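# Push the office chair into the next room's yellow bay

## Task

Get the office chair into the adjoining room and leave it in the yellow-taped bay there, with all five of its wheels fully inside the tape and none resting on the tape line. The chair must not be knocked over or left leaning, and it must stay in place on its own once the robot lets go.

## Robot and tools

Robot: a differential-drive wheeled base with a central column, a tilting head and two 6-joint arms, each ending in a two-finger gripper. Folded, as at the start, it measures 0.73 m long, 0.62 m wide and 1.88 m tall, and its front sits 0.40 m ahead of the column. The base cannot move sideways. The hands reach no lower than about 0.47 m, so they cannot touch the floor. An empty hand reaches about 1 m from its shoulder.

Frames: the base frame has its origin on the floor under the column, midway between the drive wheels, with x forward, y to the left and z up. left_hand and right_hand are reported in this frame, as the point where the fingers meet (the tips are 8 mm beyond it). The hand's z axis runs along the fingers and its y axis along the opening; quat_wxyz rotates (0,0,1) onto the finger direction. The odometry frame is the base frame as it was when the scene began.

execute_actions: "actions" is a list holding one action or none. An empty list only reports the state and images. One action may contain "base", "joints" or both, plus optional "speeds"; its motions start together. "base" holds exactly one key. translate_m is a straight drive offset in metres, -3 to 3, forward positive. rotate_rad is an on-the-spot turn offset in radians, -3.2 to 3.2, positive to the left (counter-clockwise seen from above). Both count from where the base last reported itself. "joints" is a single dictionary covering both arms and the head, keyed by joint name, each value an absolute target: head_tilt_rad -0.61 to 1.308 (0 about level, positive looks down); left_ and right_joint1_rad -2.879 to 2.879; joint2 0 to 3.141; joint3 0 to 3.019; joint4 -1.692 to 1.57; joint5 -1.57 to 1.57 (positive swings the hand toward the robot's right); joint6 -2.094 to 2.094 (positive rolls clockwise seen from behind the hand); left_gripper_m and right_gripper_m 0 (closed) to 0.093 m fingertip gap. "speeds" caps top speed for that action only: translate_m 0.05 to 0.8 m/s, rotate_rad 0.1 to 1 rad/s (the maxima are defaults); it does not slow the arms. A drive or turn needing over 8.667 s is refused, and no action runs past 15 s. "cameras" picks images: cam_head_left, cam_head_right, cam_left_wrist, cam_right_wrist, nav_camera, or "all"; null or omitted means all, [] means none. Any unknown key, name or out-of-range number rejects the entire call and nothing moves. Joints you omit may keep pushing toward earlier targets. If a result reports a stop, later motion, wait and finished_scene calls in the same reply are skipped.

wait: seconds from 0 to 10; nothing new is commanded and the state comes back. zoom_image: camera name plus region [x0, y0, x1, y1] in pixels from the top-left corner, at most 504 by 504, taken from that camera's latest full image. read_manual: only returns licence text. finished_scene: pass the scene number; it cannot be reversed and reports success. Replying with no tool call ends everything.

Arm geometry: with joint1 at -1.57 (left) or 1.57 (right) and joints 5 and 6 at 0, an arm lies in a forward-facing vertical plane 0.23 m beside the column. Let a = j2 - 0.35, b = 1.05 + j2 - j3, c = b - j4. Hand forward distance is about 0.12 + 0.39 sin a + 0.38 cos b + 0.25 cos c, height about 1.46 + 0.39 cos a - 0.38 sin b - 0.25 sin c (c = 1.57 means fingers straight down). Example: j2, j3, j4 = 0.93, 0.78, 0.14 gives 0.60 m ahead, 1.21 m up. Real hands sit up to 5 cm lower and nearer (about 12 cm under heavy loads). Loads: about 3.2 kg at 0.4 m ahead, 2 kg to 0.6 m, 1 kg to 0.8 m, with fingers pointing down. A gripper holds roughly 2 to 6 kg. Targets within about 0.03 rad of the current reading (0.08 for joints 2 and 3) may not move anything; to touch gently, step about 0.05 rad per call from your previous target.

Gripper: fingers 7 cm long; outside width is the opening plus 1 cm at the tips, plus 5 cm at the base; the body is 10 cm wide and 7 cm thick; the wrist camera sticks out 11 cm on one side. Command an opening smaller than the object to grip; "off_target" is then normal. A reading at least 0.002 m over the target means something is held.

Result lines: base_status and joint_status give done, off_target, contact_stop (base only, a wheel stalled), time_out, not_followed, or limit_stop_at_motor_heat. "joint command not followed" with a cause line means a safety check blocked an arm near itself, the other arm, the body or an object; move the offending joints at least 0.05 rad back, or drive away. on_its_own lists uncommanded behaviour; "held at" is a held target, not a position. base_odometry counts wheel turns, so slip appears as travel; heading runs -3.142 to 3.142. If turned_by_wheels and turned_by_imu disagree by more than about 4% and at least 0.05 rad, the base hit something or slipped. base_tilt is in degrees, forward and right positive, with up to about 1 degree fixed bias. motor_effort lists left_wheel and right_wheel in percent (positive pushes forward; bracket is the peak); off-range rest effort suggests pushing on something, a sill or a cord cover. wheel_motors_off is 1 while wheel motors are cut. Motor temperatures are listed per arm, joint by joint.

Cautions: after contact_stop, reverse 0.05 m before turning or retrying. A forward tilt reading that drops 0.5 degrees or more during a move means the robot is leaning back; back off 0.05 m. Pushing hard for about 3 s cuts both wheel motors for 2 s, and the base then does not hold position. A blocked arm keeps straining and heats up; resend its current joint readings as targets to relieve it. At 85 °C a MOTOR HOT warning appears; at 100 °C the arm drops everything (OVER-TEMPERATURE FAULT). Never let the arms collide or squeeze each other. Push the chair gently so it neither tips nor ends tilted, release it before finishing, and avoid drops, slams and hard shoves.

Each tool is called after "Emit:" by a JSON object that holds its "api" and its "payload", one argument or row to a line.

## Session

Emit:
{"api": "execute_actions", "payload": {
  "actions": [
    {"joints":{"head_tilt_rad":0.5}}
  ]
}}

Scene clock: 0.77 s.
Motor temperatures (°C, as the motors report them): left_arm=[24 23 22 23 24 24] | right_arm=[23 23 23 22 23 21]
base_odometry: x=+0.000 y=+0.000 heading=+0.000 (m, m, rad; odometry frame)
turned_by_wheels: +0.000 (rad since the last result)
turned_by_imu: +0.000 (rad since the last result)
base_tilt: forward=-0.4 right=+0.6 (deg)
base_status: not commanded
joint_positions: head_tilt_rad=+0.518 left_joint1_rad=-1.556 left_joint2_rad=+0.902 left_joint3_rad=+0.431 left_joint4_rad=-0.939 left_joint5_rad=+0.005 left_joint6_rad=+0.093 left_gripper_m=+0.094 right_joint1_rad=+1.565 right_joint2_rad=+0.874 right_joint3_rad=+0.424 right_joint4_rad=-0.981 right_joint5_rad=-0.066 right_joint6_rad=+0.039 right_gripper_m=+0.095
joint_status: all done
wheel_motors_off: 0
motor_effort: left_wheel=+3(3) right_wheel=+2(3) (%)
left_hand: x=+0.1567 y=+0.2268 z=+1.2462 quat_wxyz=(+0.428, -0.035, -0.903, +0.018) (m; base frame)
right_hand: x=+0.1522 y=-0.2155 z=+1.2566 quat_wxyz=(+0.439, -0.035, -0.898, -0.019) (m; base frame)
pictures: cam_head_left, cam_head_right, cam_left_wrist, cam_right_wrist, nav_camera
Images, in order (width x height): cam_head_left 672x504, cam_head_right 672x504, cam_left_wrist 504x504, cam_right_wrist 504x504, nav_camera 672x504.

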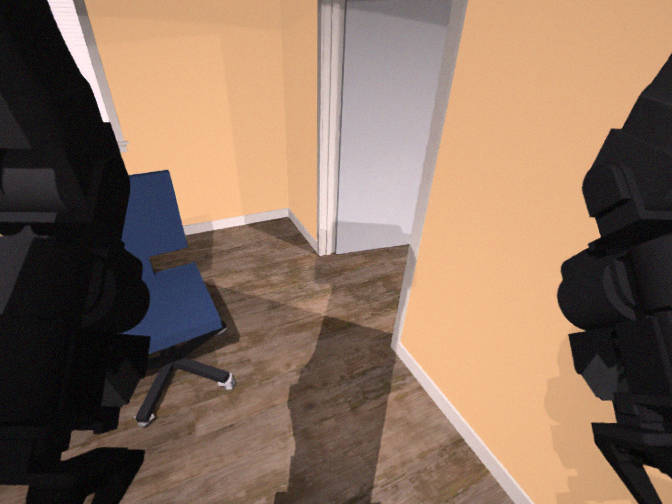

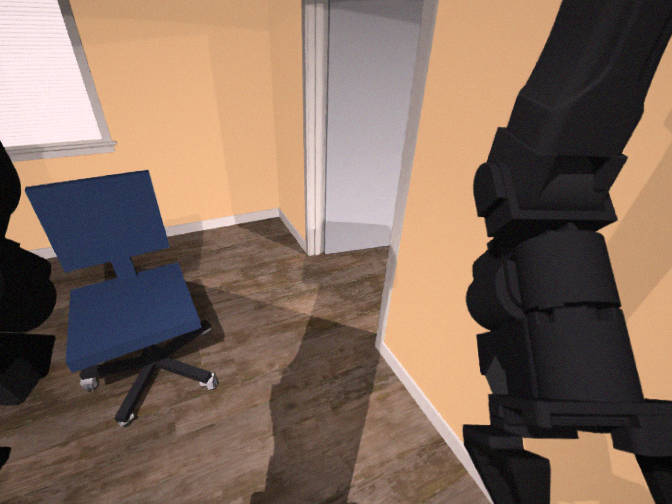

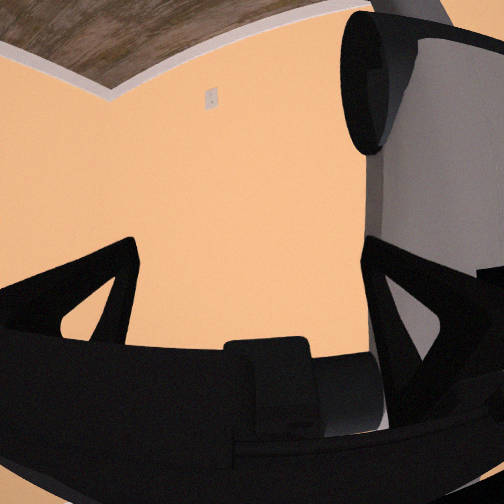

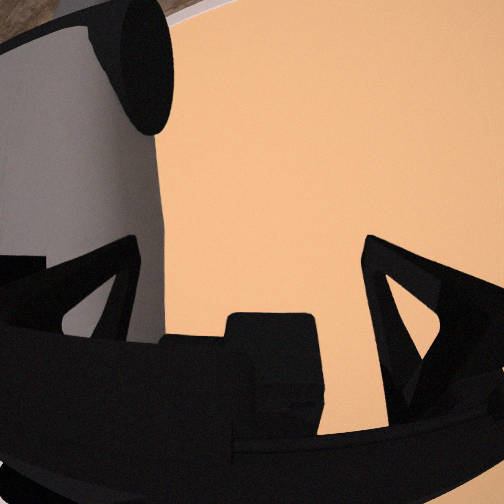

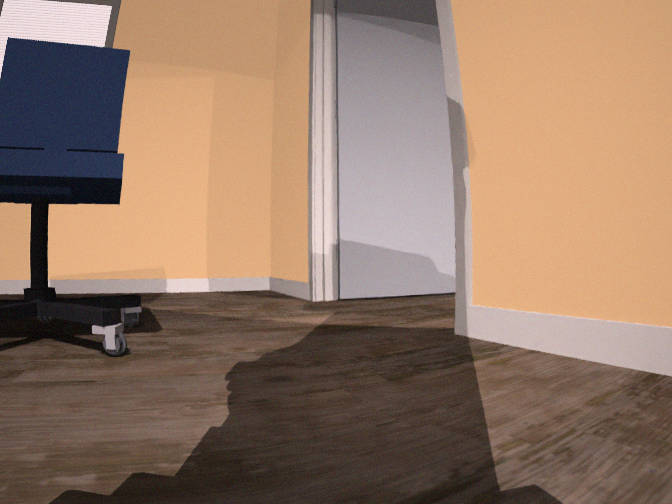

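Emit:
{"api": "execute_actions", "payload": {
  "actions": [
    {"base":{"rotate_rad":1.4},"joints":{"head_tilt_rad":0.7,"left_joint2_rad":0.3,"left_joint3_rad":0.15,"left_joint4_rad":-0.5,"right_joint2_rad":0.3,"right_joint3_rad":0.15,"right_joint4_rad":-0.5}}
  ],
  "cameras": ["cam_head_left","nav_camera"]
}}

Scene clock: 10.40 s.
Motor temperatures (°C, as the motors report them): left_arm=[24 23 22 23 24 24] | right_arm=[23 23 23 22 23 21]
base_odometry: x=+0.000 y=+0.000 heading=+1.398 (m, m, rad; odometry frame)
turned_by_wheels: +1.398 (rad since the last result)
turned_by_imu: +1.399 (rad since the last result)
base_tilt: forward=-0.5 right=+0.6 (deg)
base_status: done
joint_positions: head_tilt_rad=+0.703 left_joint1_rad=-1.556 left_joint2_rad=+0.297 left_joint3_rad=+0.148 left_joint4_rad=-0.505 left_joint5_rad=+0.005 left_joint6_rad=+0.093 left_gripper_m=+0.094 right_joint1_rad=+1.565 right_joint2_rad=+0.301 right_joint3_rad=+0.139 right_joint4_rad=-0.505 right_joint5_rad=-0.066 right_joint6_rad=+0.039 right_gripper_m=+0.095
joint_status: all done
wheel_motors_off: 0
motor_effort: left_wheel=-8(56) right_wheel=+6(35) (%)
left_hand: x=+0.2129 y=+0.2272 z=+1.2413 quat_wxyz=(+0.065, -0.042, -0.997, +0.000) (m; base frame)
right_hand: x=+0.2068 y=-0.2158 z=+1.2404 quat_wxyz=(+0.072, -0.024, -0.997, -0.029) (m; base frame)
pictures: cam_head_left, nav_camera
Images, in order (width x height): cam_head_left 672x504, nav_camera 672x504.

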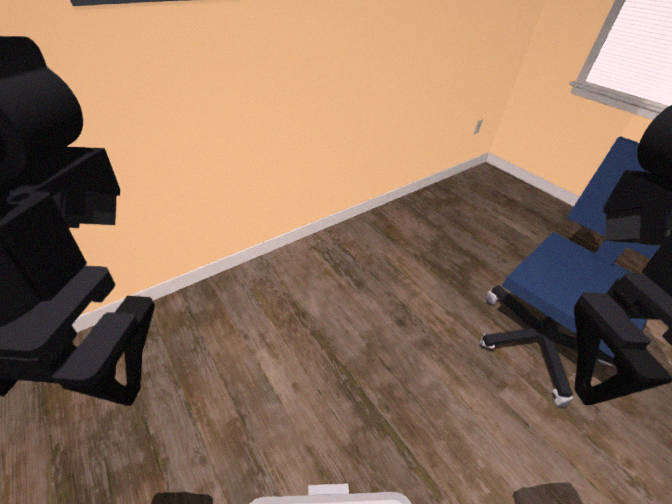

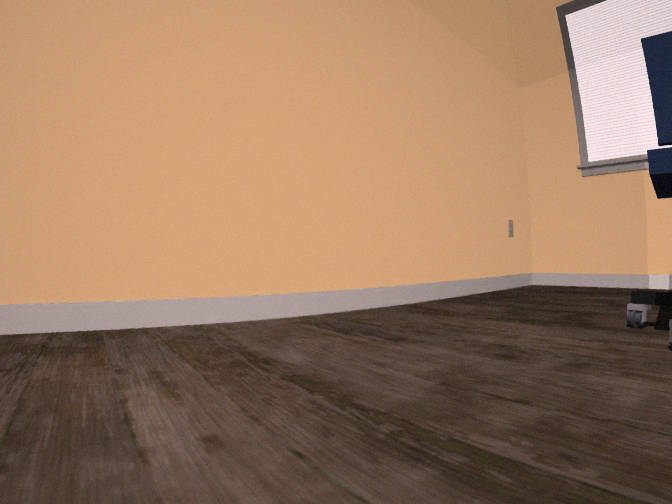

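Emit:
{"api": "execute_actions", "payload": {
  "actions": [
    {"base":{"translate_m":1.2}}
  ],
  "cameras": []
}}

Emit:
{"api": "execute_actions", "payload": {
  "actions": [
    {"base":{"rotate_rad":-0.9},"joints":{"head_tilt_rad":0.9}}
  ],
  "cameras": ["cam_head_left","cam_head_right","nav_camera"]
}}

Scene clock: 17.23 s.
Motor temperatures (°C, as the motors report them): left_arm=[24 23 22 23 24 24] | right_arm=[23 23 23 22 23 21]
base_odometry: x=+0.206 y=+1.182 heading=+1.399 (m, m, rad; odometry frame)
turned_by_wheels: +0.000 (rad since the last result)
turned_by_imu: +0.003 (rad since the last result)
base_tilt: forward=-0.6 right=+0.6 (deg)
base_status: done
joint_positions: head_tilt_rad=+0.703 left_joint1_rad=-1.556 left_joint2_rad=+0.298 left_joint3_rad=+0.145 left_joint4_rad=-0.505 left_joint5_rad=+0.005 left_joint6_rad=+0.093 left_gripper_m=+0.094 right_joint1_rad=+1.565 right_joint2_rad=+0.301 right_joint3_rad=+0.144 right_joint4_rad=-0.505 right_joint5_rad=-0.066 right_joint6_rad=+0.039 right_gripper_m=+0.095
joint_status: not commanded
wheel_motors_off: 0
motor_effort: left_wheel=+0(63) right_wheel=+0(55) (%)
left_hand: x=+0.2111 y=+0.2272 z=+1.2409 quat_wxyz=(+0.067, -0.042, -0.997, +0.000) (m; base frame)
right_hand: x=+0.2096 y=-0.2158 z=+1.2409 quat_wxyz=(+0.070, -0.023, -0.997, -0.029) (m; base frame)
pictures: none
No camera images: the call's "cameras" was empty. Leave "cameras" out to get every camera's image.

Scene clock: 19.80 s.
Motor temperatures (°C, as the motors report them): left_arm=[24 23 22 23 24 24] | right_arm=[23 23 23 22 23 21]
base_odometry: x=+0.206 y=+1.182 heading=+0.500 (m, m, rad; odometry frame)
turned_by_wheels: -0.898 (rad since the last result)
turned_by_imu: -0.900 (rad since the last result)
base_tilt: forward=-0.5 right=+0.5 (deg)
base_status: done
joint_positions: head_tilt_rad=+0.901 left_joint1_rad=-1.556 left_joint2_rad=+0.298 left_joint3_rad=+0.145 left_joint4_rad=-0.505 left_joint5_rad=+0.005 left_joint6_rad=+0.093 left_gripper_m=+0.094 right_joint1_rad=+1.565 right_joint2_rad=+0.301 right_joint3_rad=+0.144 right_joint4_rad=-0.505 right_joint5_rad=-0.066 right_joint6_rad=+0.039 right_gripper_m=+0.095
joint_status: all done
wheel_motors_off: 0
motor_effort: left_wheel=+7(37) right_wheel=-5(49) (%)
left_hand: x=+0.2111 y=+0.2272 z=+1.2409 quat_wxyz=(+0.067, -0.042, -0.997, +0.000) (m; base frame)
right_hand: x=+0.2096 y=-0.2158 z=+1.2409 quat_wxyz=(+0.070, -0.023, -0.997, -0.029) (m; base frame)
pictures: cam_head_left, cam_head_right, nav_camera
Images, in order (width x height): cam_head_left 672x504, cam_head_right 672x504, nav_camera 672x504.

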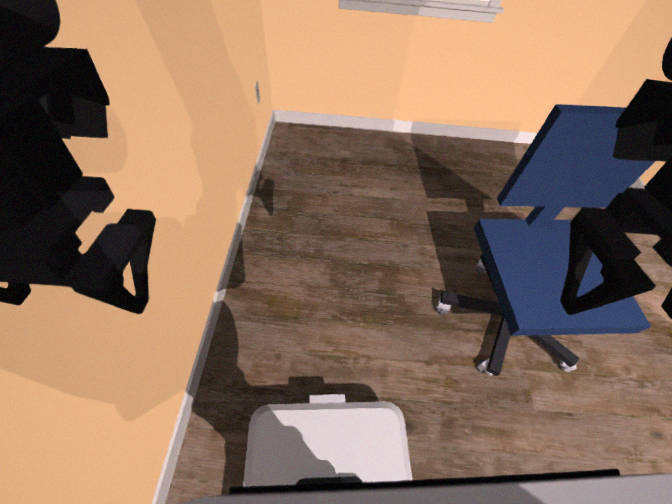

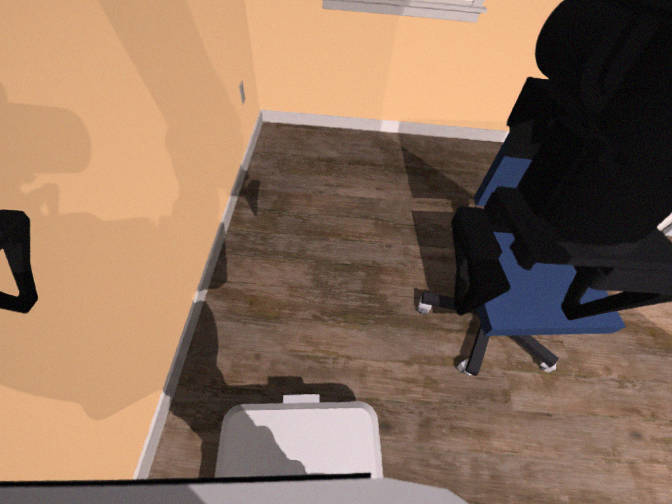

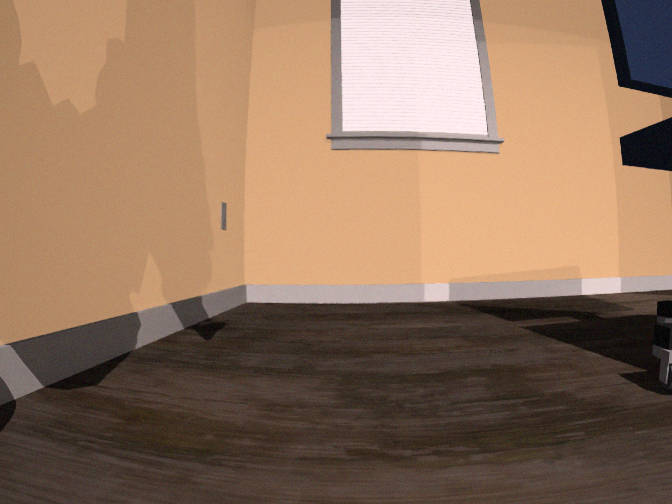

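Emit:
{"api": "execute_actions", "payload": {
  "actions": [
    {"base":{"translate_m":0.8}}
  ],
  "cameras": []
}}

Emit:
{"api": "execute_actions", "payload": {
  "actions": [
    {"base":{"rotate_rad":-1.6},"joints":{"head_tilt_rad":0.75}}
  ],
  "cameras": ["cam_head_left","cam_head_right","nav_camera"]
}}

Scene clock: 27.37 s.
Motor temperatures (°C, as the motors report them): left_arm=[24 23 22 23 24 24] | right_arm=[23 23 23 22 23 21]
base_odometry: x=+0.908 y=+1.566 heading=+0.500 (m, m, rad; odometry frame)
turned_by_wheels: +0.000 (rad since the last result)
turned_by_imu: +0.001 (rad since the last result)
base_tilt: forward=-0.5 right=+0.5 (deg)
base_status: done
joint_positions: head_tilt_rad=+0.902 left_joint1_rad=-1.556 left_joint2_rad=+0.299 left_joint3_rad=+0.146 left_joint4_rad=-0.505 left_joint5_rad=+0.005 left_joint6_rad=+0.093 left_gripper_m=+0.094 right_joint1_rad=+1.565 right_joint2_rad=+0.301 right_joint3_rad=+0.147 right_joint4_rad=-0.505 right_joint5_rad=-0.066 right_joint6_rad=+0.039 right_gripper_m=+0.095
joint_status: not commanded
wheel_motors_off: 0
motor_effort: left_wheel=+2(66) right_wheel=-1(48) (%)
left_hand: x=+0.2112 y=+0.2272 z=+1.2409 quat_wxyz=(+0.067, -0.042, -0.997, +0.000) (m; base frame)
right_hand: x=+0.2118 y=-0.2158 z=+1.2412 quat_wxyz=(+0.068, -0.023, -0.997, -0.029) (m; base frame)
pictures: none
No camera images: the call's "cameras" was empty. Leave "cameras" out to get every camera's image.

Scene clock: 30.63 s.
Motor temperatures (°C, as the motors report them): left_arm=[24 23 22 23 24 24] | right_arm=[23 23 23 22 23 21]
base_odometry: x=+0.908 y=+1.566 heading=-1.098 (m, m, rad; odometry frame)
turned_by_wheels: -1.598 (rad since the last result)
turned_by_imu: -1.601 (rad since the last result)
base_tilt: forward=-0.5 right=+0.5 (deg)
base_status: done
joint_positions: head_tilt_rad=+0.766 left_joint1_rad=-1.556 left_joint2_rad=+0.299 left_joint3_rad=+0.146 left_joint4_rad=-0.505 left_joint5_rad=+0.005 left_joint6_rad=+0.093 left_gripper_m=+0.094 right_joint1_rad=+1.565 right_joint2_rad=+0.301 right_joint3_rad=+0.147 right_joint4_rad=-0.505 right_joint5_rad=-0.066 right_joint6_rad=+0.039 right_gripper_m=+0.095
joint_status: all done
wheel_motors_off: 0
motor_effort: left_wheel=+6(49) right_wheel=-5(47) (%)
left_hand: x=+0.2112 y=+0.2272 z=+1.2409 quat_wxyz=(+0.067, -0.042, -0.997, +0.000) (m; base frame)
right_hand: x=+0.2118 y=-0.2158 z=+1.2412 quat_wxyz=(+0.068, -0.023, -0.997, -0.029) (m; base frame)
pictures: cam_head_left, cam_head_right, nav_camera
Images, in order (width x height): cam_head_left 672x504, cam_head_right 672x504, nav_camera 672x504.

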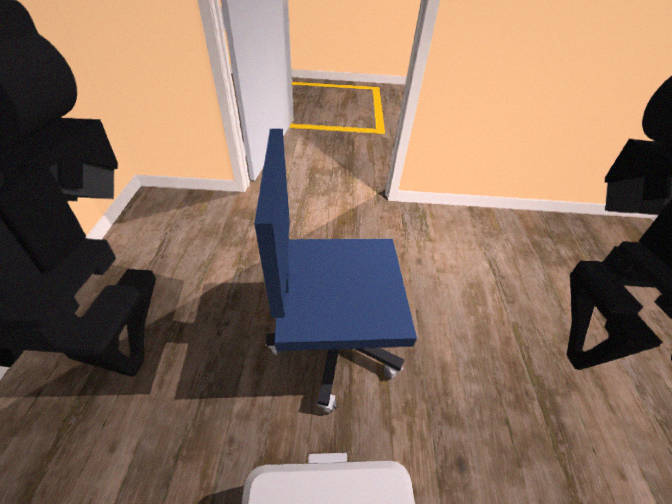

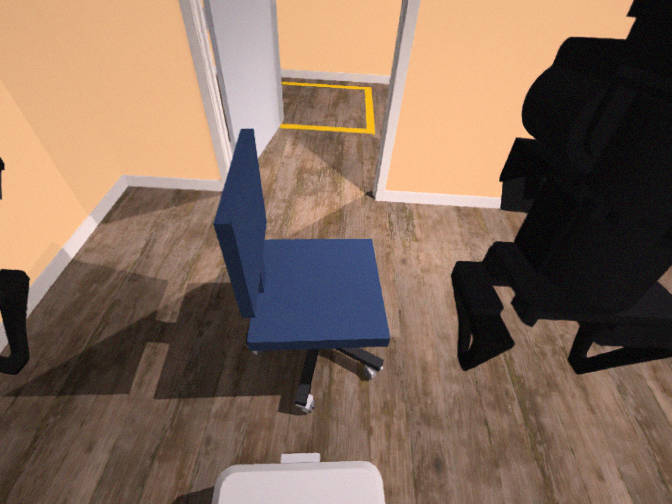

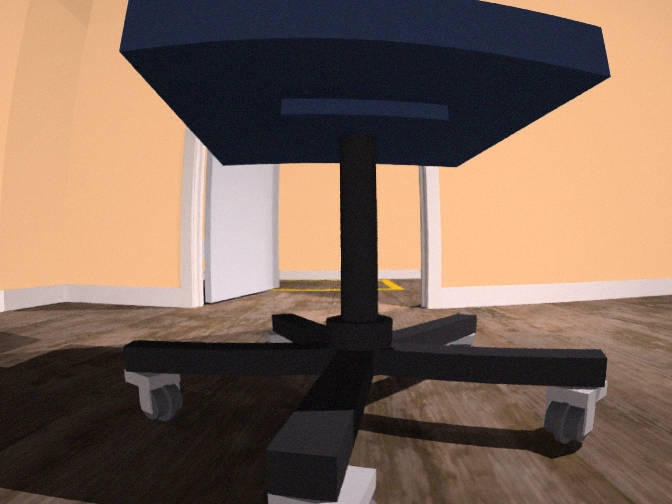

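Emit:
{"api": "execute_actions", "payload": {
  "actions": [
    {"joints":{"left_joint1_rad":-1.6,"left_joint2_rad":1.35,"left_joint3_rad":1.6,"left_joint4_rad":-0.55,"left_joint6_rad":0}}
  ],
  "cameras": ["cam_head_left","cam_head_right","cam_left_wrist"]
}}

Scene clock: 35.33 s.
Motor temperatures (°C, as the motors report them): left_arm=[24 23 22 23 24 24] | right_arm=[23 23 23 22 23 21]
base_odometry: x=+0.908 y=+1.566 heading=-1.098 (m, m, rad; odometry frame)
turned_by_wheels: +0.000 (rad since the last result)
turned_by_imu: -0.001 (rad since the last result)
base_tilt: forward=-0.5 right=+0.6 (deg)
base_status: not commanded
joint_positions: head_tilt_rad=+0.766 left_joint1_rad=-1.591 left_joint2_rad=+1.349 left_joint3_rad=+1.583 left_joint4_rad=-0.547 left_joint5_rad=+0.005 left_joint6_rad=+0.006 left_gripper_m=+0.094 right_joint1_rad=+1.565 right_joint2_rad=+0.301 right_joint3_rad=+0.147 right_joint4_rad=-0.505 right_joint5_rad=-0.066 right_joint6_rad=+0.039 right_gripper_m=+0.095
joint_status: all done
wheel_motors_off: 0
motor_effort: left_wheel=+9(11) right_wheel=-7(7) (%)
left_hand: x=+0.7620 y=+0.2115 z=+1.1452 quat_wxyz=(-0.105, -0.007, -0.994, +0.012) (m; base frame)
right_hand: x=+0.2118 y=-0.2158 z=+1.2412 quat_wxyz=(+0.068, -0.023, -0.997, -0.029) (m; base frame)
pictures: cam_head_left, cam_head_right, cam_left_wrist
Images, in order (width x height): cam_head_left 672x504, cam_head_right 672x504, cam_left_wrist 504x504.

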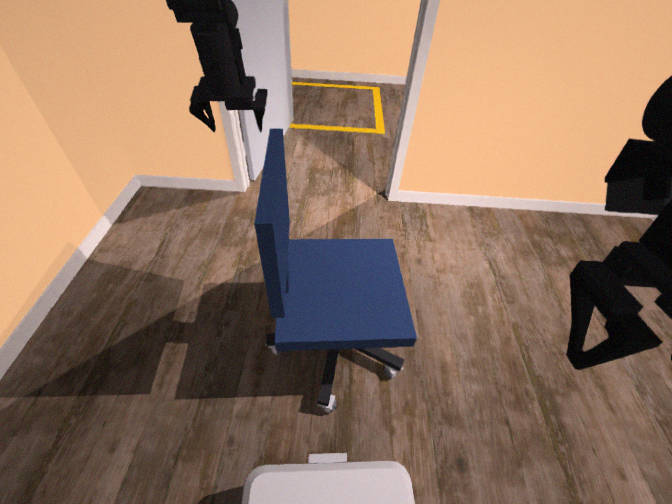

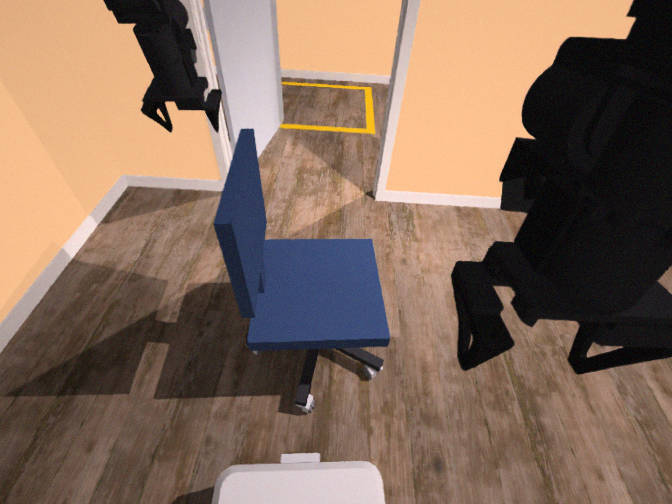

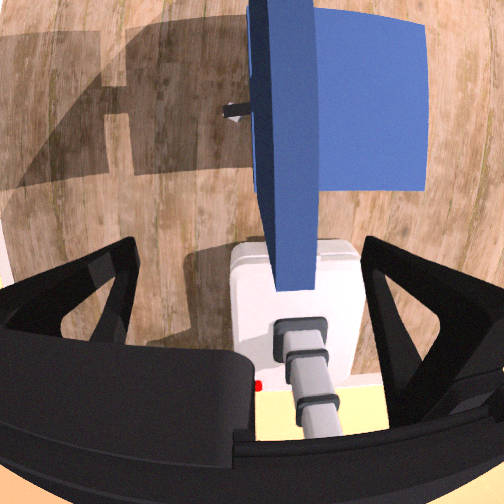

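Emit:
{"api": "execute_actions", "payload": {
  "actions": [
    {"joints":{"left_joint1_rad":-1.63,"left_joint2_rad":1.85,"left_joint3_rad":1.95,"left_joint4_rad":-0.45}}
  ],
  "cameras": ["cam_head_right","cam_left_wrist"]
}}

Scene clock: 38.20 s.
Motor temperatures (°C, as the motors report them): left_arm=[24 23 23 23 24 24] | right_arm=[23 23 23 22 23 21]
base_odometry: x=+0.908 y=+1.566 heading=-1.098 (m, m, rad; odometry frame)
turned_by_wheels: +0.000 (rad since the last result)
turned_by_imu: -0.001 (rad since the last result)
base_tilt: forward=-0.5 right=+0.5 (deg)
base_status: not commanded
joint_positions: head_tilt_rad=+0.766 left_joint1_rad=-1.622 left_joint2_rad=+1.851 left_joint3_rad=+1.931 left_joint4_rad=-0.460 left_joint5_rad=+0.008 left_joint6_rad=+0.004 left_gripper_m=+0.094 right_joint1_rad=+1.565 right_joint2_rad=+0.301 right_joint3_rad=+0.147 right_joint4_rad=-0.505 right_joint5_rad=-0.066 right_joint6_rad=+0.039 right_gripper_m=+0.095
joint_status: all done
wheel_motors_off: 0
motor_effort: left_wheel=+9(19) right_wheel=-9(10) (%)
left_hand: x=+0.7595 y=+0.1819 z=+0.9249 quat_wxyz=(-0.072, -0.014, -0.997, +0.027) (m; base frame)
right_hand: x=+0.2116 y=-0.2158 z=+1.2412 quat_wxyz=(+0.068, -0.023, -0.997, -0.029) (m; base frame)
pictures: cam_head_right, cam_left_wrist
Images, in order (width x height): cam_head_right 672x504, cam_left_wrist 504x504.

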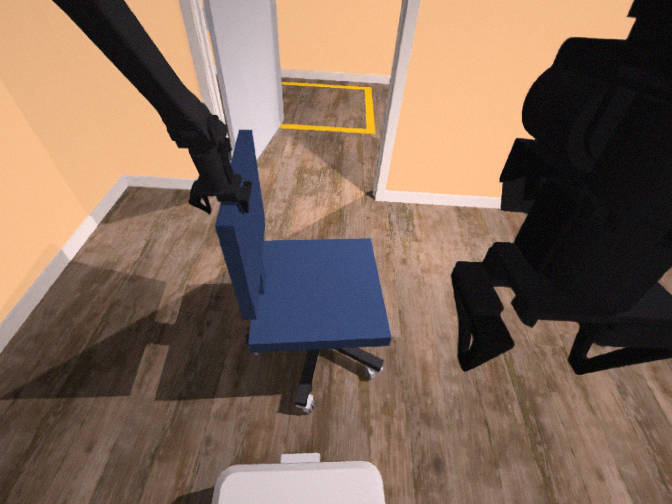

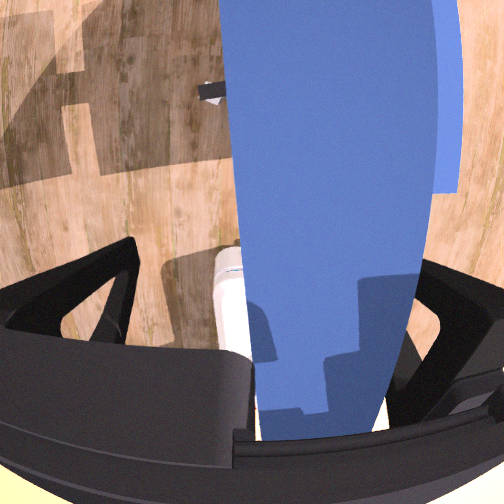

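Emit:
{"api": "execute_actions", "payload": {
  "actions": [
    {"joints":{"left_gripper_m":0.0},"base":{"rotate_rad":0.04},"speeds":{"rotate_rad":0.1}}
  ],
  "cameras": []
}}

Emit:
{"api": "execute_actions", "payload": {
  "actions": [
    {"joints":{"left_joint1_rad":-1.57},"base":{"translate_m":0.5},"speeds":{"translate_m":0.2}}
  ],
  "cameras": ["cam_head_left","nav_camera"]
}}

Scene clock: 42.10 s.
Motor temperatures (°C, as the motors report them): left_arm=[24 24 23 23 24 24] | right_arm=[23 23 23 22 23 21]
base_odometry: x=+0.908 y=+1.566 heading=-1.059 (m, m, rad; odometry frame)
turned_by_wheels: +0.039 (rad since the last result)
turned_by_imu: +0.038 (rad since the last result)
base_tilt: forward=-0.5 right=+0.5 (deg)
base_status: done
joint_positions: head_tilt_rad=+0.766 left_joint1_rad=-1.651 left_joint2_rad=+1.853 left_joint3_rad=+1.938 left_joint4_rad=-0.445 left_joint5_rad=-0.013 left_joint6_rad=+0.003 left_gripper_m=+0.040 right_joint1_rad=+1.565 right_joint2_rad=+0.301 right_joint3_rad=+0.147 right_joint4_rad=-0.505 right_joint5_rad=-0.066 right_joint6_rad=+0.039 right_gripper_m=+0.095
joint_status: left_gripper_m off_target (ended at +0.040, target +0.000)
wheel_motors_off: 0
motor_effort: left_wheel=-7(24) right_wheel=+6(23) (%)
left_hand: x=+0.7647 y=+0.1625 z=+0.9267 quat_wxyz=(-0.082, -0.018, -0.996, +0.030) (m; base frame)
right_hand: x=+0.2116 y=-0.2158 z=+1.2412 quat_wxyz=(+0.068, -0.023, -0.997, -0.029) (m; base frame)
pictures: none
No camera images: the call's "cameras" was empty. Leave "cameras" out to get every camera's image.

Scene clock: 45.50 s.
Motor temperatures (°C, as the motors report them): left_arm=[24 25 23 23 24 25] | right_arm=[23 23 23 22 23 21]
base_odometry: x=+1.152 y=+1.130 heading=-1.061 (m, m, rad; odometry frame)
turned_by_wheels: -0.002 (rad since the last result)
turned_by_imu: -0.001 (rad since the last result)
base_tilt: forward=-0.5 right=+0.5 (deg)
base_status: done
joint_positions: head_tilt_rad=+0.766 left_joint1_rad=-1.600 left_joint2_rad=+1.842 left_joint3_rad=+1.920 left_joint4_rad=-0.461 left_joint5_rad=+0.008 left_joint6_rad=+0.090 left_gripper_m=+0.040 right_joint1_rad=+1.565 right_joint2_rad=+0.301 right_joint3_rad=+0.146 right_joint4_rad=-0.505 right_joint5_rad=-0.066 right_joint6_rad=+0.039 right_gripper_m=+0.095
joint_status: all done
wheel_motors_off: 0
motor_effort: left_wheel=-5(53) right_wheel=+1(63) (%)
left_hand: x=+0.7578 y=+0.2000 z=+0.9267 quat_wxyz=(-0.071, -0.052, -0.996, +0.014) (m; base frame)
right_hand: x=+0.2112 y=-0.2158 z=+1.2411 quat_wxyz=(+0.068, -0.023, -0.997, -0.029) (m; base frame)
pictures: cam_head_left, nav_camera
Images, in order (width x height): cam_head_left 672x504, nav_camera 672x504.

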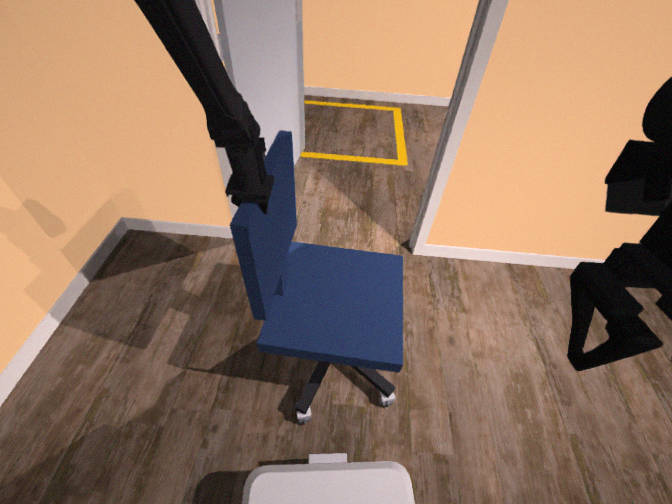

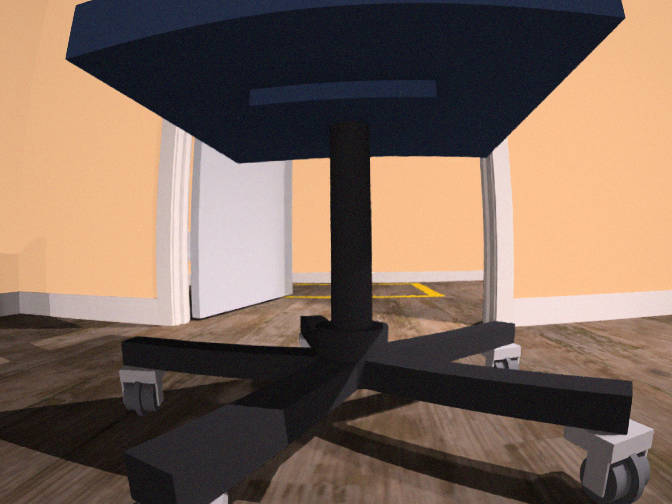

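Emit:
{"api": "execute_actions", "payload": {
  "actions": [
    {"joints":{"head_tilt_rad":0.9},"base":{"translate_m":0.75},"speeds":{"translate_m":0.3}}
  ],
  "cameras": ["cam_head_left","cam_head_right","nav_camera"]
}}

Scene clock: 51.13 s.
Motor temperatures (°C, as the motors report them): left_arm=[24 25 24 23 24 25] | right_arm=[23 23 23 22 23 21]
base_odometry: x=+1.518 y=+0.475 heading=-1.063 (m, m, rad; odometry frame)
turned_by_wheels: -0.001 (rad since the last result)
turned_by_imu: +0.000 (rad since the last result)
base_tilt: forward=-0.5 right=+0.6 (deg)
base_status: done
joint_positions: head_tilt_rad=+0.902 left_joint1_rad=-1.573 left_joint2_rad=+1.846 left_joint3_rad=+1.929 left_joint4_rad=-0.456 left_joint5_rad=+0.004 left_joint6_rad=+0.018 left_gripper_m=+0.040 right_joint1_rad=+1.565 right_joint2_rad=+0.301 right_joint3_rad=+0.146 right_joint4_rad=-0.505 right_joint5_rad=-0.066 right_joint6_rad=+0.039 right_gripper_m=+0.095
joint_status: all done
wheel_motors_off: 0
motor_effort: left_wheel=-3(37) right_wheel=+1(35) (%)
left_hand: x=+0.7619 y=+0.2224 z=+0.9263 quat_wxyz=(-0.075, -0.009, -0.997, +0.002) (m; base frame)
right_hand: x=+0.2112 y=-0.2158 z=+1.2411 quat_wxyz=(+0.068, -0.023, -0.997, -0.029) (m; base frame)
pictures: cam_head_left, cam_head_right, nav_camera
Images, in order (width x height): cam_head_left 672x504, cam_head_right 672x504, nav_camera 672x504.

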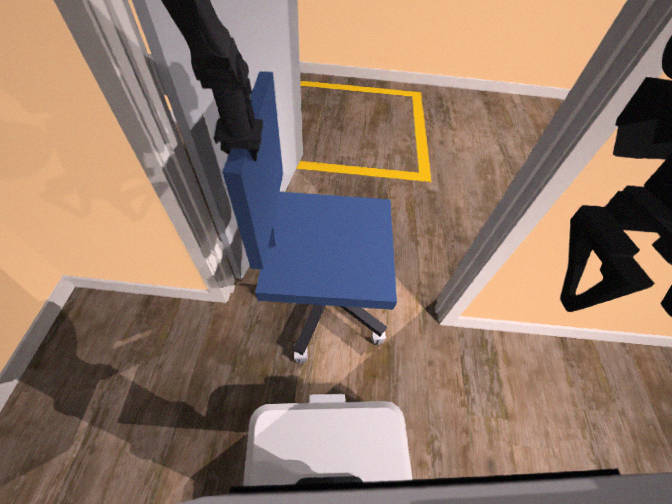

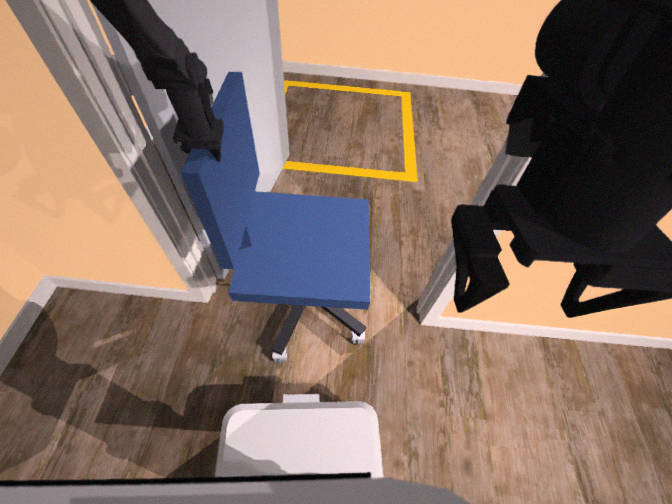

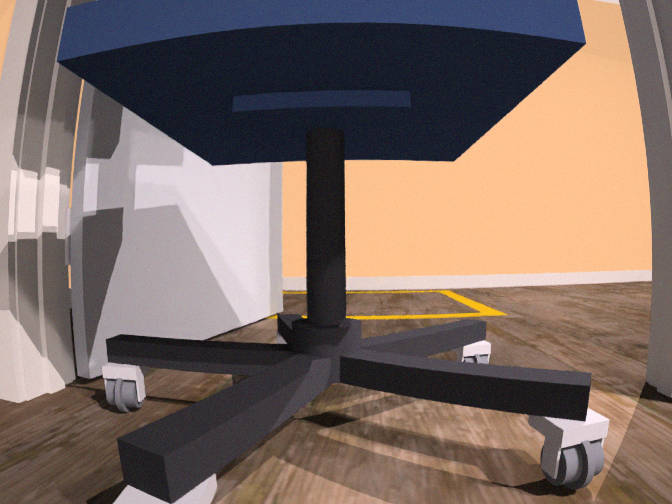

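Emit:
{"api": "execute_actions", "payload": {
  "actions": [
    {"base":{"rotate_rad":-0.14},"speeds":{"rotate_rad":0.2}}
  ],
  "cameras": []
}}

Emit:
{"api": "execute_actions", "payload": {
  "actions": [
    {"base":{"translate_m":0.85},"speeds":{"translate_m":0.3}}
  ],
  "cameras": ["cam_head_left","cam_head_right","nav_camera"]
}}

Scene clock: 55.13 s.
Motor temperatures (°C, as the motors report them): left_arm=[24 25 24 23 24 25] | right_arm=[23 23 23 22 23 21]
base_odometry: x=+1.518 y=+0.474 heading=-1.201 (m, m, rad; odometry frame)
turned_by_wheels: -0.138 (rad since the last result)
turned_by_imu: -0.138 (rad since the last result)
base_tilt: forward=-0.5 right=+0.6 (deg)
base_status: done
joint_positions: head_tilt_rad=+0.902 left_joint1_rad=-1.528 left_joint2_rad=+1.848 left_joint3_rad=+1.928 left_joint4_rad=-0.443 left_joint5_rad=-0.012 left_joint6_rad=-0.108 left_gripper_m=+0.039 right_joint1_rad=+1.565 right_joint2_rad=+0.301 right_joint3_rad=+0.146 right_joint4_rad=-0.505 right_joint5_rad=-0.066 right_joint6_rad=+0.039 right_gripper_m=+0.095
joint_status: not commanded
wheel_motors_off: 0
motor_effort: left_wheel=+2(47) right_wheel=-1(53) (%)
left_hand: x=+0.7633 y=+0.2609 z=+0.9261 quat_wxyz=(-0.081, +0.063, -0.994, -0.021) (m; base frame)
right_hand: x=+0.2112 y=-0.2158 z=+1.2411 quat_wxyz=(+0.068, -0.023, -0.997, -0.029) (m; base frame)
pictures: none
No camera images: the call's "cameras" was empty. Leave "cameras" out to get every camera's image.

Scene clock: 59.17 s.
Motor temperatures (°C, as the motors report them): left_arm=[24 26 24 23 24 26] | right_arm=[23 23 23 22 23 21]
base_odometry: x=+1.825 y=-0.318 heading=-1.202 (m, m, rad; odometry frame)
turned_by_wheels: -0.001 (rad since the last result)
turned_by_imu: +0.000 (rad since the last result)
base_tilt: forward=-0.5 right=+0.6 (deg)
base_status: done
joint_positions: head_tilt_rad=+0.902 left_joint1_rad=-1.617 left_joint2_rad=+1.846 left_joint3_rad=+1.922 left_joint4_rad=-0.465 left_joint5_rad=-0.020 left_joint6_rad=+0.067 left_gripper_m=+0.039 right_joint1_rad=+1.565 right_joint2_rad=+0.301 right_joint3_rad=+0.146 right_joint4_rad=-0.505 right_joint5_rad=-0.066 right_joint6_rad=+0.039 right_gripper_m=+0.095
joint_status: not commanded
wheel_motors_off: 0
motor_effort: left_wheel=-3(46) right_wheel=+2(49) (%)
left_hand: x=+0.7556 y=+0.1912 z=+0.9249 quat_wxyz=(-0.067, -0.043, -0.997, +0.008) (m; base frame)
right_hand: x=+0.2110 y=-0.2158 z=+1.2411 quat_wxyz=(+0.068, -0.023, -0.997, -0.029) (m; base frame)
pictures: cam_head_left, cam_head_right, nav_camera
Images, in order (width x height): cam_head_left 672x504, cam_head_right 672x504, nav_camera 672x504.

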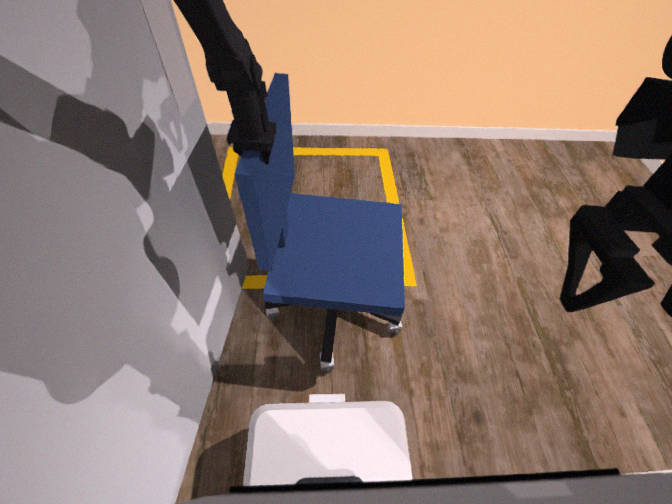

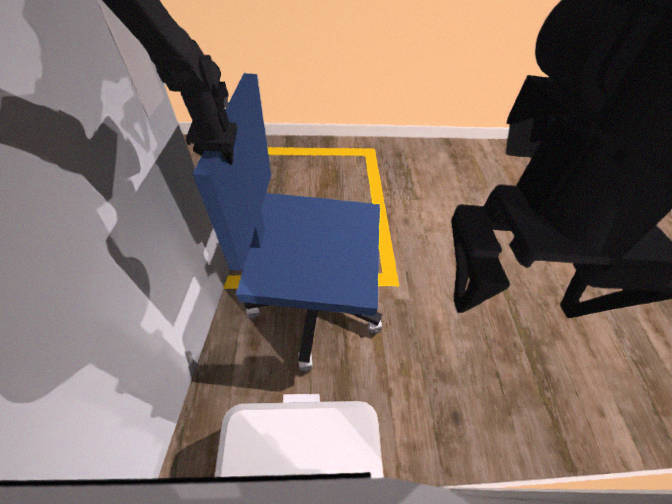

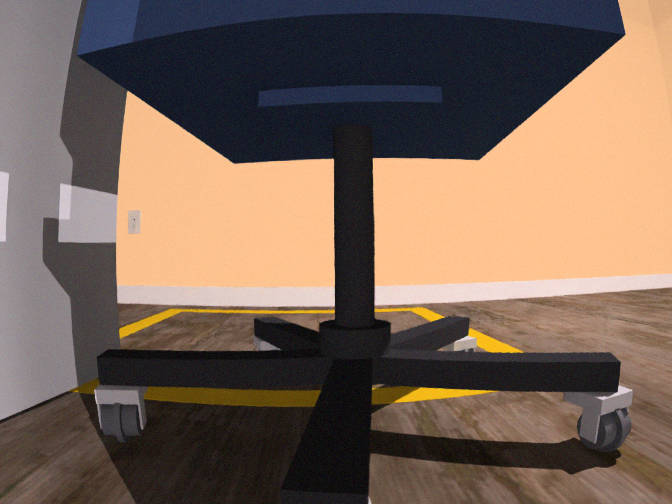

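Emit:
{"api": "execute_actions", "payload": {
  "actions": [
    {"base":{"translate_m":0.5},"joints":{"left_joint1_rad":-1.47},"speeds":{"translate_m":0.25}}
  ],
  "cameras": ["cam_head_left","cam_head_right","nav_camera"]
}}

Scene clock: 63.77 s.
Motor temperatures (°C, as the motors report them): left_arm=[24 26 24 23 25 26] | right_arm=[23 23 23 22 23 21]
base_odometry: x=+2.005 y=-0.785 heading=-1.202 (m, m, rad; odometry frame)
turned_by_wheels: +0.000 (rad since the last result)
turned_by_imu: +0.000 (rad since the last result)
base_tilt: forward=-0.5 right=+0.6 (deg)
base_status: done
joint_positions: head_tilt_rad=+0.902 left_joint1_rad=-1.473 left_joint2_rad=+1.855 left_joint3_rad=+1.935 left_joint4_rad=-0.446 left_joint5_rad=+0.031 left_joint6_rad=-0.029 left_gripper_m=+0.039 right_joint1_rad=+1.565 right_joint2_rad=+0.301 right_joint3_rad=+0.146 right_joint4_rad=-0.505 right_joint5_rad=-0.066 right_joint6_rad=+0.039 right_gripper_m=+0.095
joint_status: all done
wheel_motors_off: 0
motor_effort: left_wheel=-1(34) right_wheel=+0(38) (%)
left_hand: x=+0.7612 y=+0.2978 z=+0.9252 quat_wxyz=(-0.079, +0.034, -0.996, -0.027) (m; base frame)
right_hand: x=+0.2112 y=-0.2158 z=+1.2411 quat_wxyz=(+0.068, -0.023, -0.997, -0.029) (m; base frame)
pictures: cam_head_left, cam_head_right, nav_camera
Images, in order (width x height): cam_head_left 672x504, cam_head_right 672x504, nav_camera 672x504.

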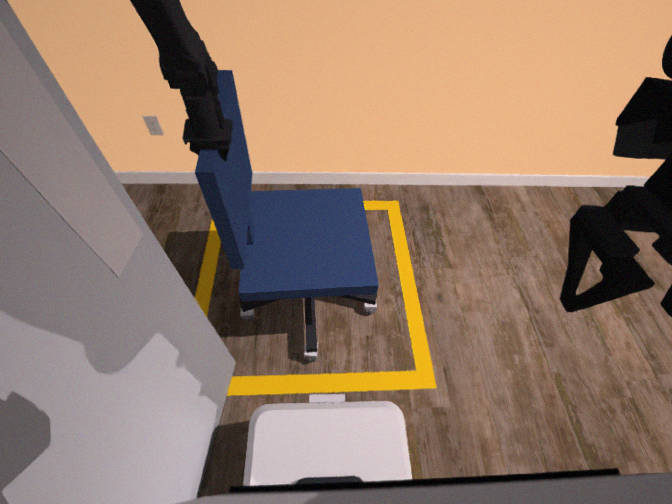

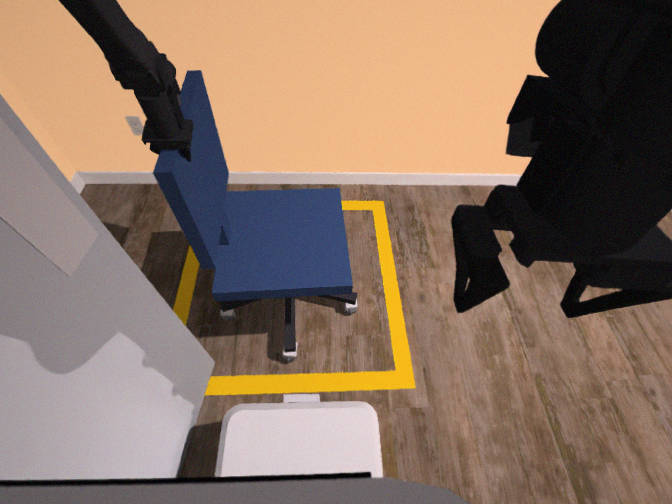

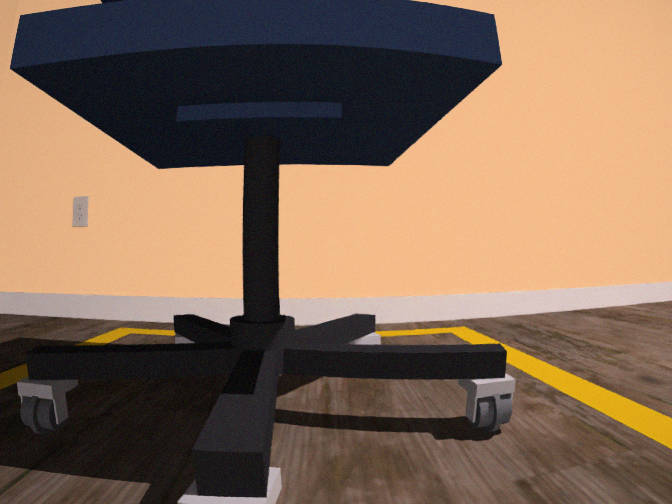

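Emit:
{"api": "execute_actions", "payload": {
  "actions": [
    {"base":{"translate_m":0.09}}
  ],
  "cameras": []
}}

Emit:
{"api": "execute_actions", "payload": {
  "actions": [
    {"joints":{"left_gripper_m":0.093}}
  ],
  "cameras": []
}}

Emit:
{"api": "execute_actions", "payload": {
  "actions": [
    {"joints":{"left_joint2_rad":1.5,"left_joint3_rad":1.75}}
  ],
  "cameras": ["cam_head_left","nav_camera"]
}}

Scene clock: 68.13 s.
Motor temperatures (°C, as the motors report them): left_arm=[24 26 25 23 25 26] | right_arm=[23 23 23 22 23 21]
base_odometry: x=+2.038 y=-0.869 heading=-1.202 (m, m, rad; odometry frame)
turned_by_wheels: +0.000 (rad since the last result)
turned_by_imu: -0.001 (rad since the last result)
base_tilt: forward=-0.5 right=+0.6 (deg)
base_status: done
joint_positions: head_tilt_rad=+0.902 left_joint1_rad=-1.462 left_joint2_rad=+1.849 left_joint3_rad=+1.915 left_joint4_rad=-0.456 left_joint5_rad=+0.047 left_joint6_rad=+0.024 left_gripper_m=+0.040 right_joint1_rad=+1.565 right_joint2_rad=+0.300 right_joint3_rad=+0.147 right_joint4_rad=-0.505 right_joint5_rad=-0.066 right_joint6_rad=+0.039 right_gripper_m=+0.095
joint_status: not commanded
wheel_motors_off: 0
motor_effort: left_wheel=+2(43) right_wheel=-1(31) (%)
left_hand: x=+0.7511 y=+0.3032 z=+0.9249 quat_wxyz=(-0.067, +0.010, -0.997, -0.026) (m; base frame)
right_hand: x=+0.2117 y=-0.2158 z=+1.2412 quat_wxyz=(+0.068, -0.023, -0.997, -0.029) (m; base frame)
pictures: none
No camera images: the call's "cameras" was empty. Leave "cameras" out to get every camera's image.

Scene clock: 68.87 s.
Motor temperatures (°C, as the motors report them): left_arm=[24 26 25 23 25 26] | right_arm=[23 23 23 22 23 21]
base_odometry: x=+2.038 y=-0.869 heading=-1.202 (m, m, rad; odometry frame)
turned_by_wheels: +0.000 (rad since the last result)
turned_by_imu: +0.000 (rad since the last result)
base_tilt: forward=-0.4 right=+0.5 (deg)
base_status: not commanded
joint_positions: head_tilt_rad=+0.902 left_joint1_rad=-1.464 left_joint2_rad=+1.849 left_joint3_rad=+1.917 left_joint4_rad=-0.456 left_joint5_rad=+0.008 left_joint6_rad=+0.007 left_gripper_m=+0.093 right_joint1_rad=+1.565 right_joint2_rad=+0.300 right_joint3_rad=+0.147 right_joint4_rad=-0.505 right_joint5_rad=-0.066 right_joint6_rad=+0.039 right_gripper_m=+0.095
joint_status: all done
wheel_motors_off: 0
motor_effort: left_wheel=+1(2) right_wheel=+0(0) (%)
left_hand: x=+0.7521 y=+0.3087 z=+0.9258 quat_wxyz=(-0.068, +0.020, -0.997, -0.044) (m; base frame)
right_hand: x=+0.2117 y=-0.2158 z=+1.2412 quat_wxyz=(+0.068, -0.023, -0.997, -0.029) (m; base frame)
pictures: none
No camera images: the call's "cameras" was empty. Leave "cameras" out to get every camera's image.

Scene clock: 70.30 s.
Motor temperatures (°C, as the motors report them): left_arm=[24 26 25 23 25 26] | right_arm=[23 23 23 22 23 21]
base_odometry: x=+2.038 y=-0.869 heading=-1.202 (m, m, rad; odometry frame)
turned_by_wheels: +0.000 (rad since the last result)
turned_by_imu: +0.000 (rad since the last result)
base_tilt: forward=-0.5 right=+0.6 (deg)
base_status: not commanded
joint_positions: head_tilt_rad=+0.902 left_joint1_rad=-1.464 left_joint2_rad=+1.493 left_joint3_rad=+1.743 left_joint4_rad=-0.454 left_joint5_rad=+0.008 left_joint6_rad=+0.007 left_gripper_m=+0.093 right_joint1_rad=+1.565 right_joint2_rad=+0.300 right_joint3_rad=+0.147 right_joint4_rad=-0.505 right_joint5_rad=-0.066 right_joint6_rad=+0.039 right_gripper_m=+0.095
joint_status: all done
wheel_motors_off: 0
motor_effort: left_wheel=-1(1) right_wheel=-1(0) (%)
left_hand: x=+0.8171 y=+0.2950 z=+1.1112 quat_wxyz=(-0.159, +0.015, -0.986, -0.047) (m; base frame)
right_hand: x=+0.2117 y=-0.2158 z=+1.2412 quat_wxyz=(+0.068, -0.023, -0.997, -0.029) (m; base frame)
pictures: cam_head_left, nav_camera
Images, in order (width x height): cam_head_left 672x504, nav_camera 672x504.

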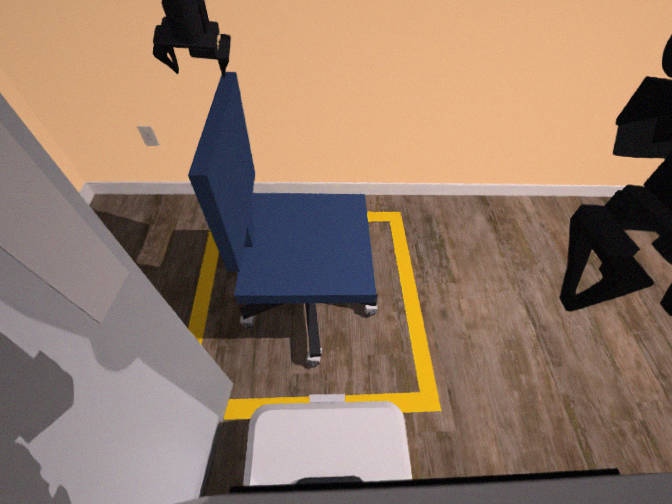

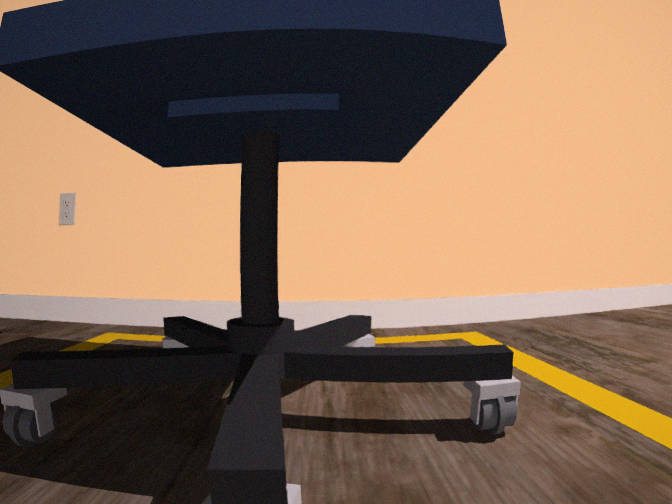

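Emit:
{"api": "finished_scene", "payload": {
  "scene": 1
}}

The scene is finished: the task was done.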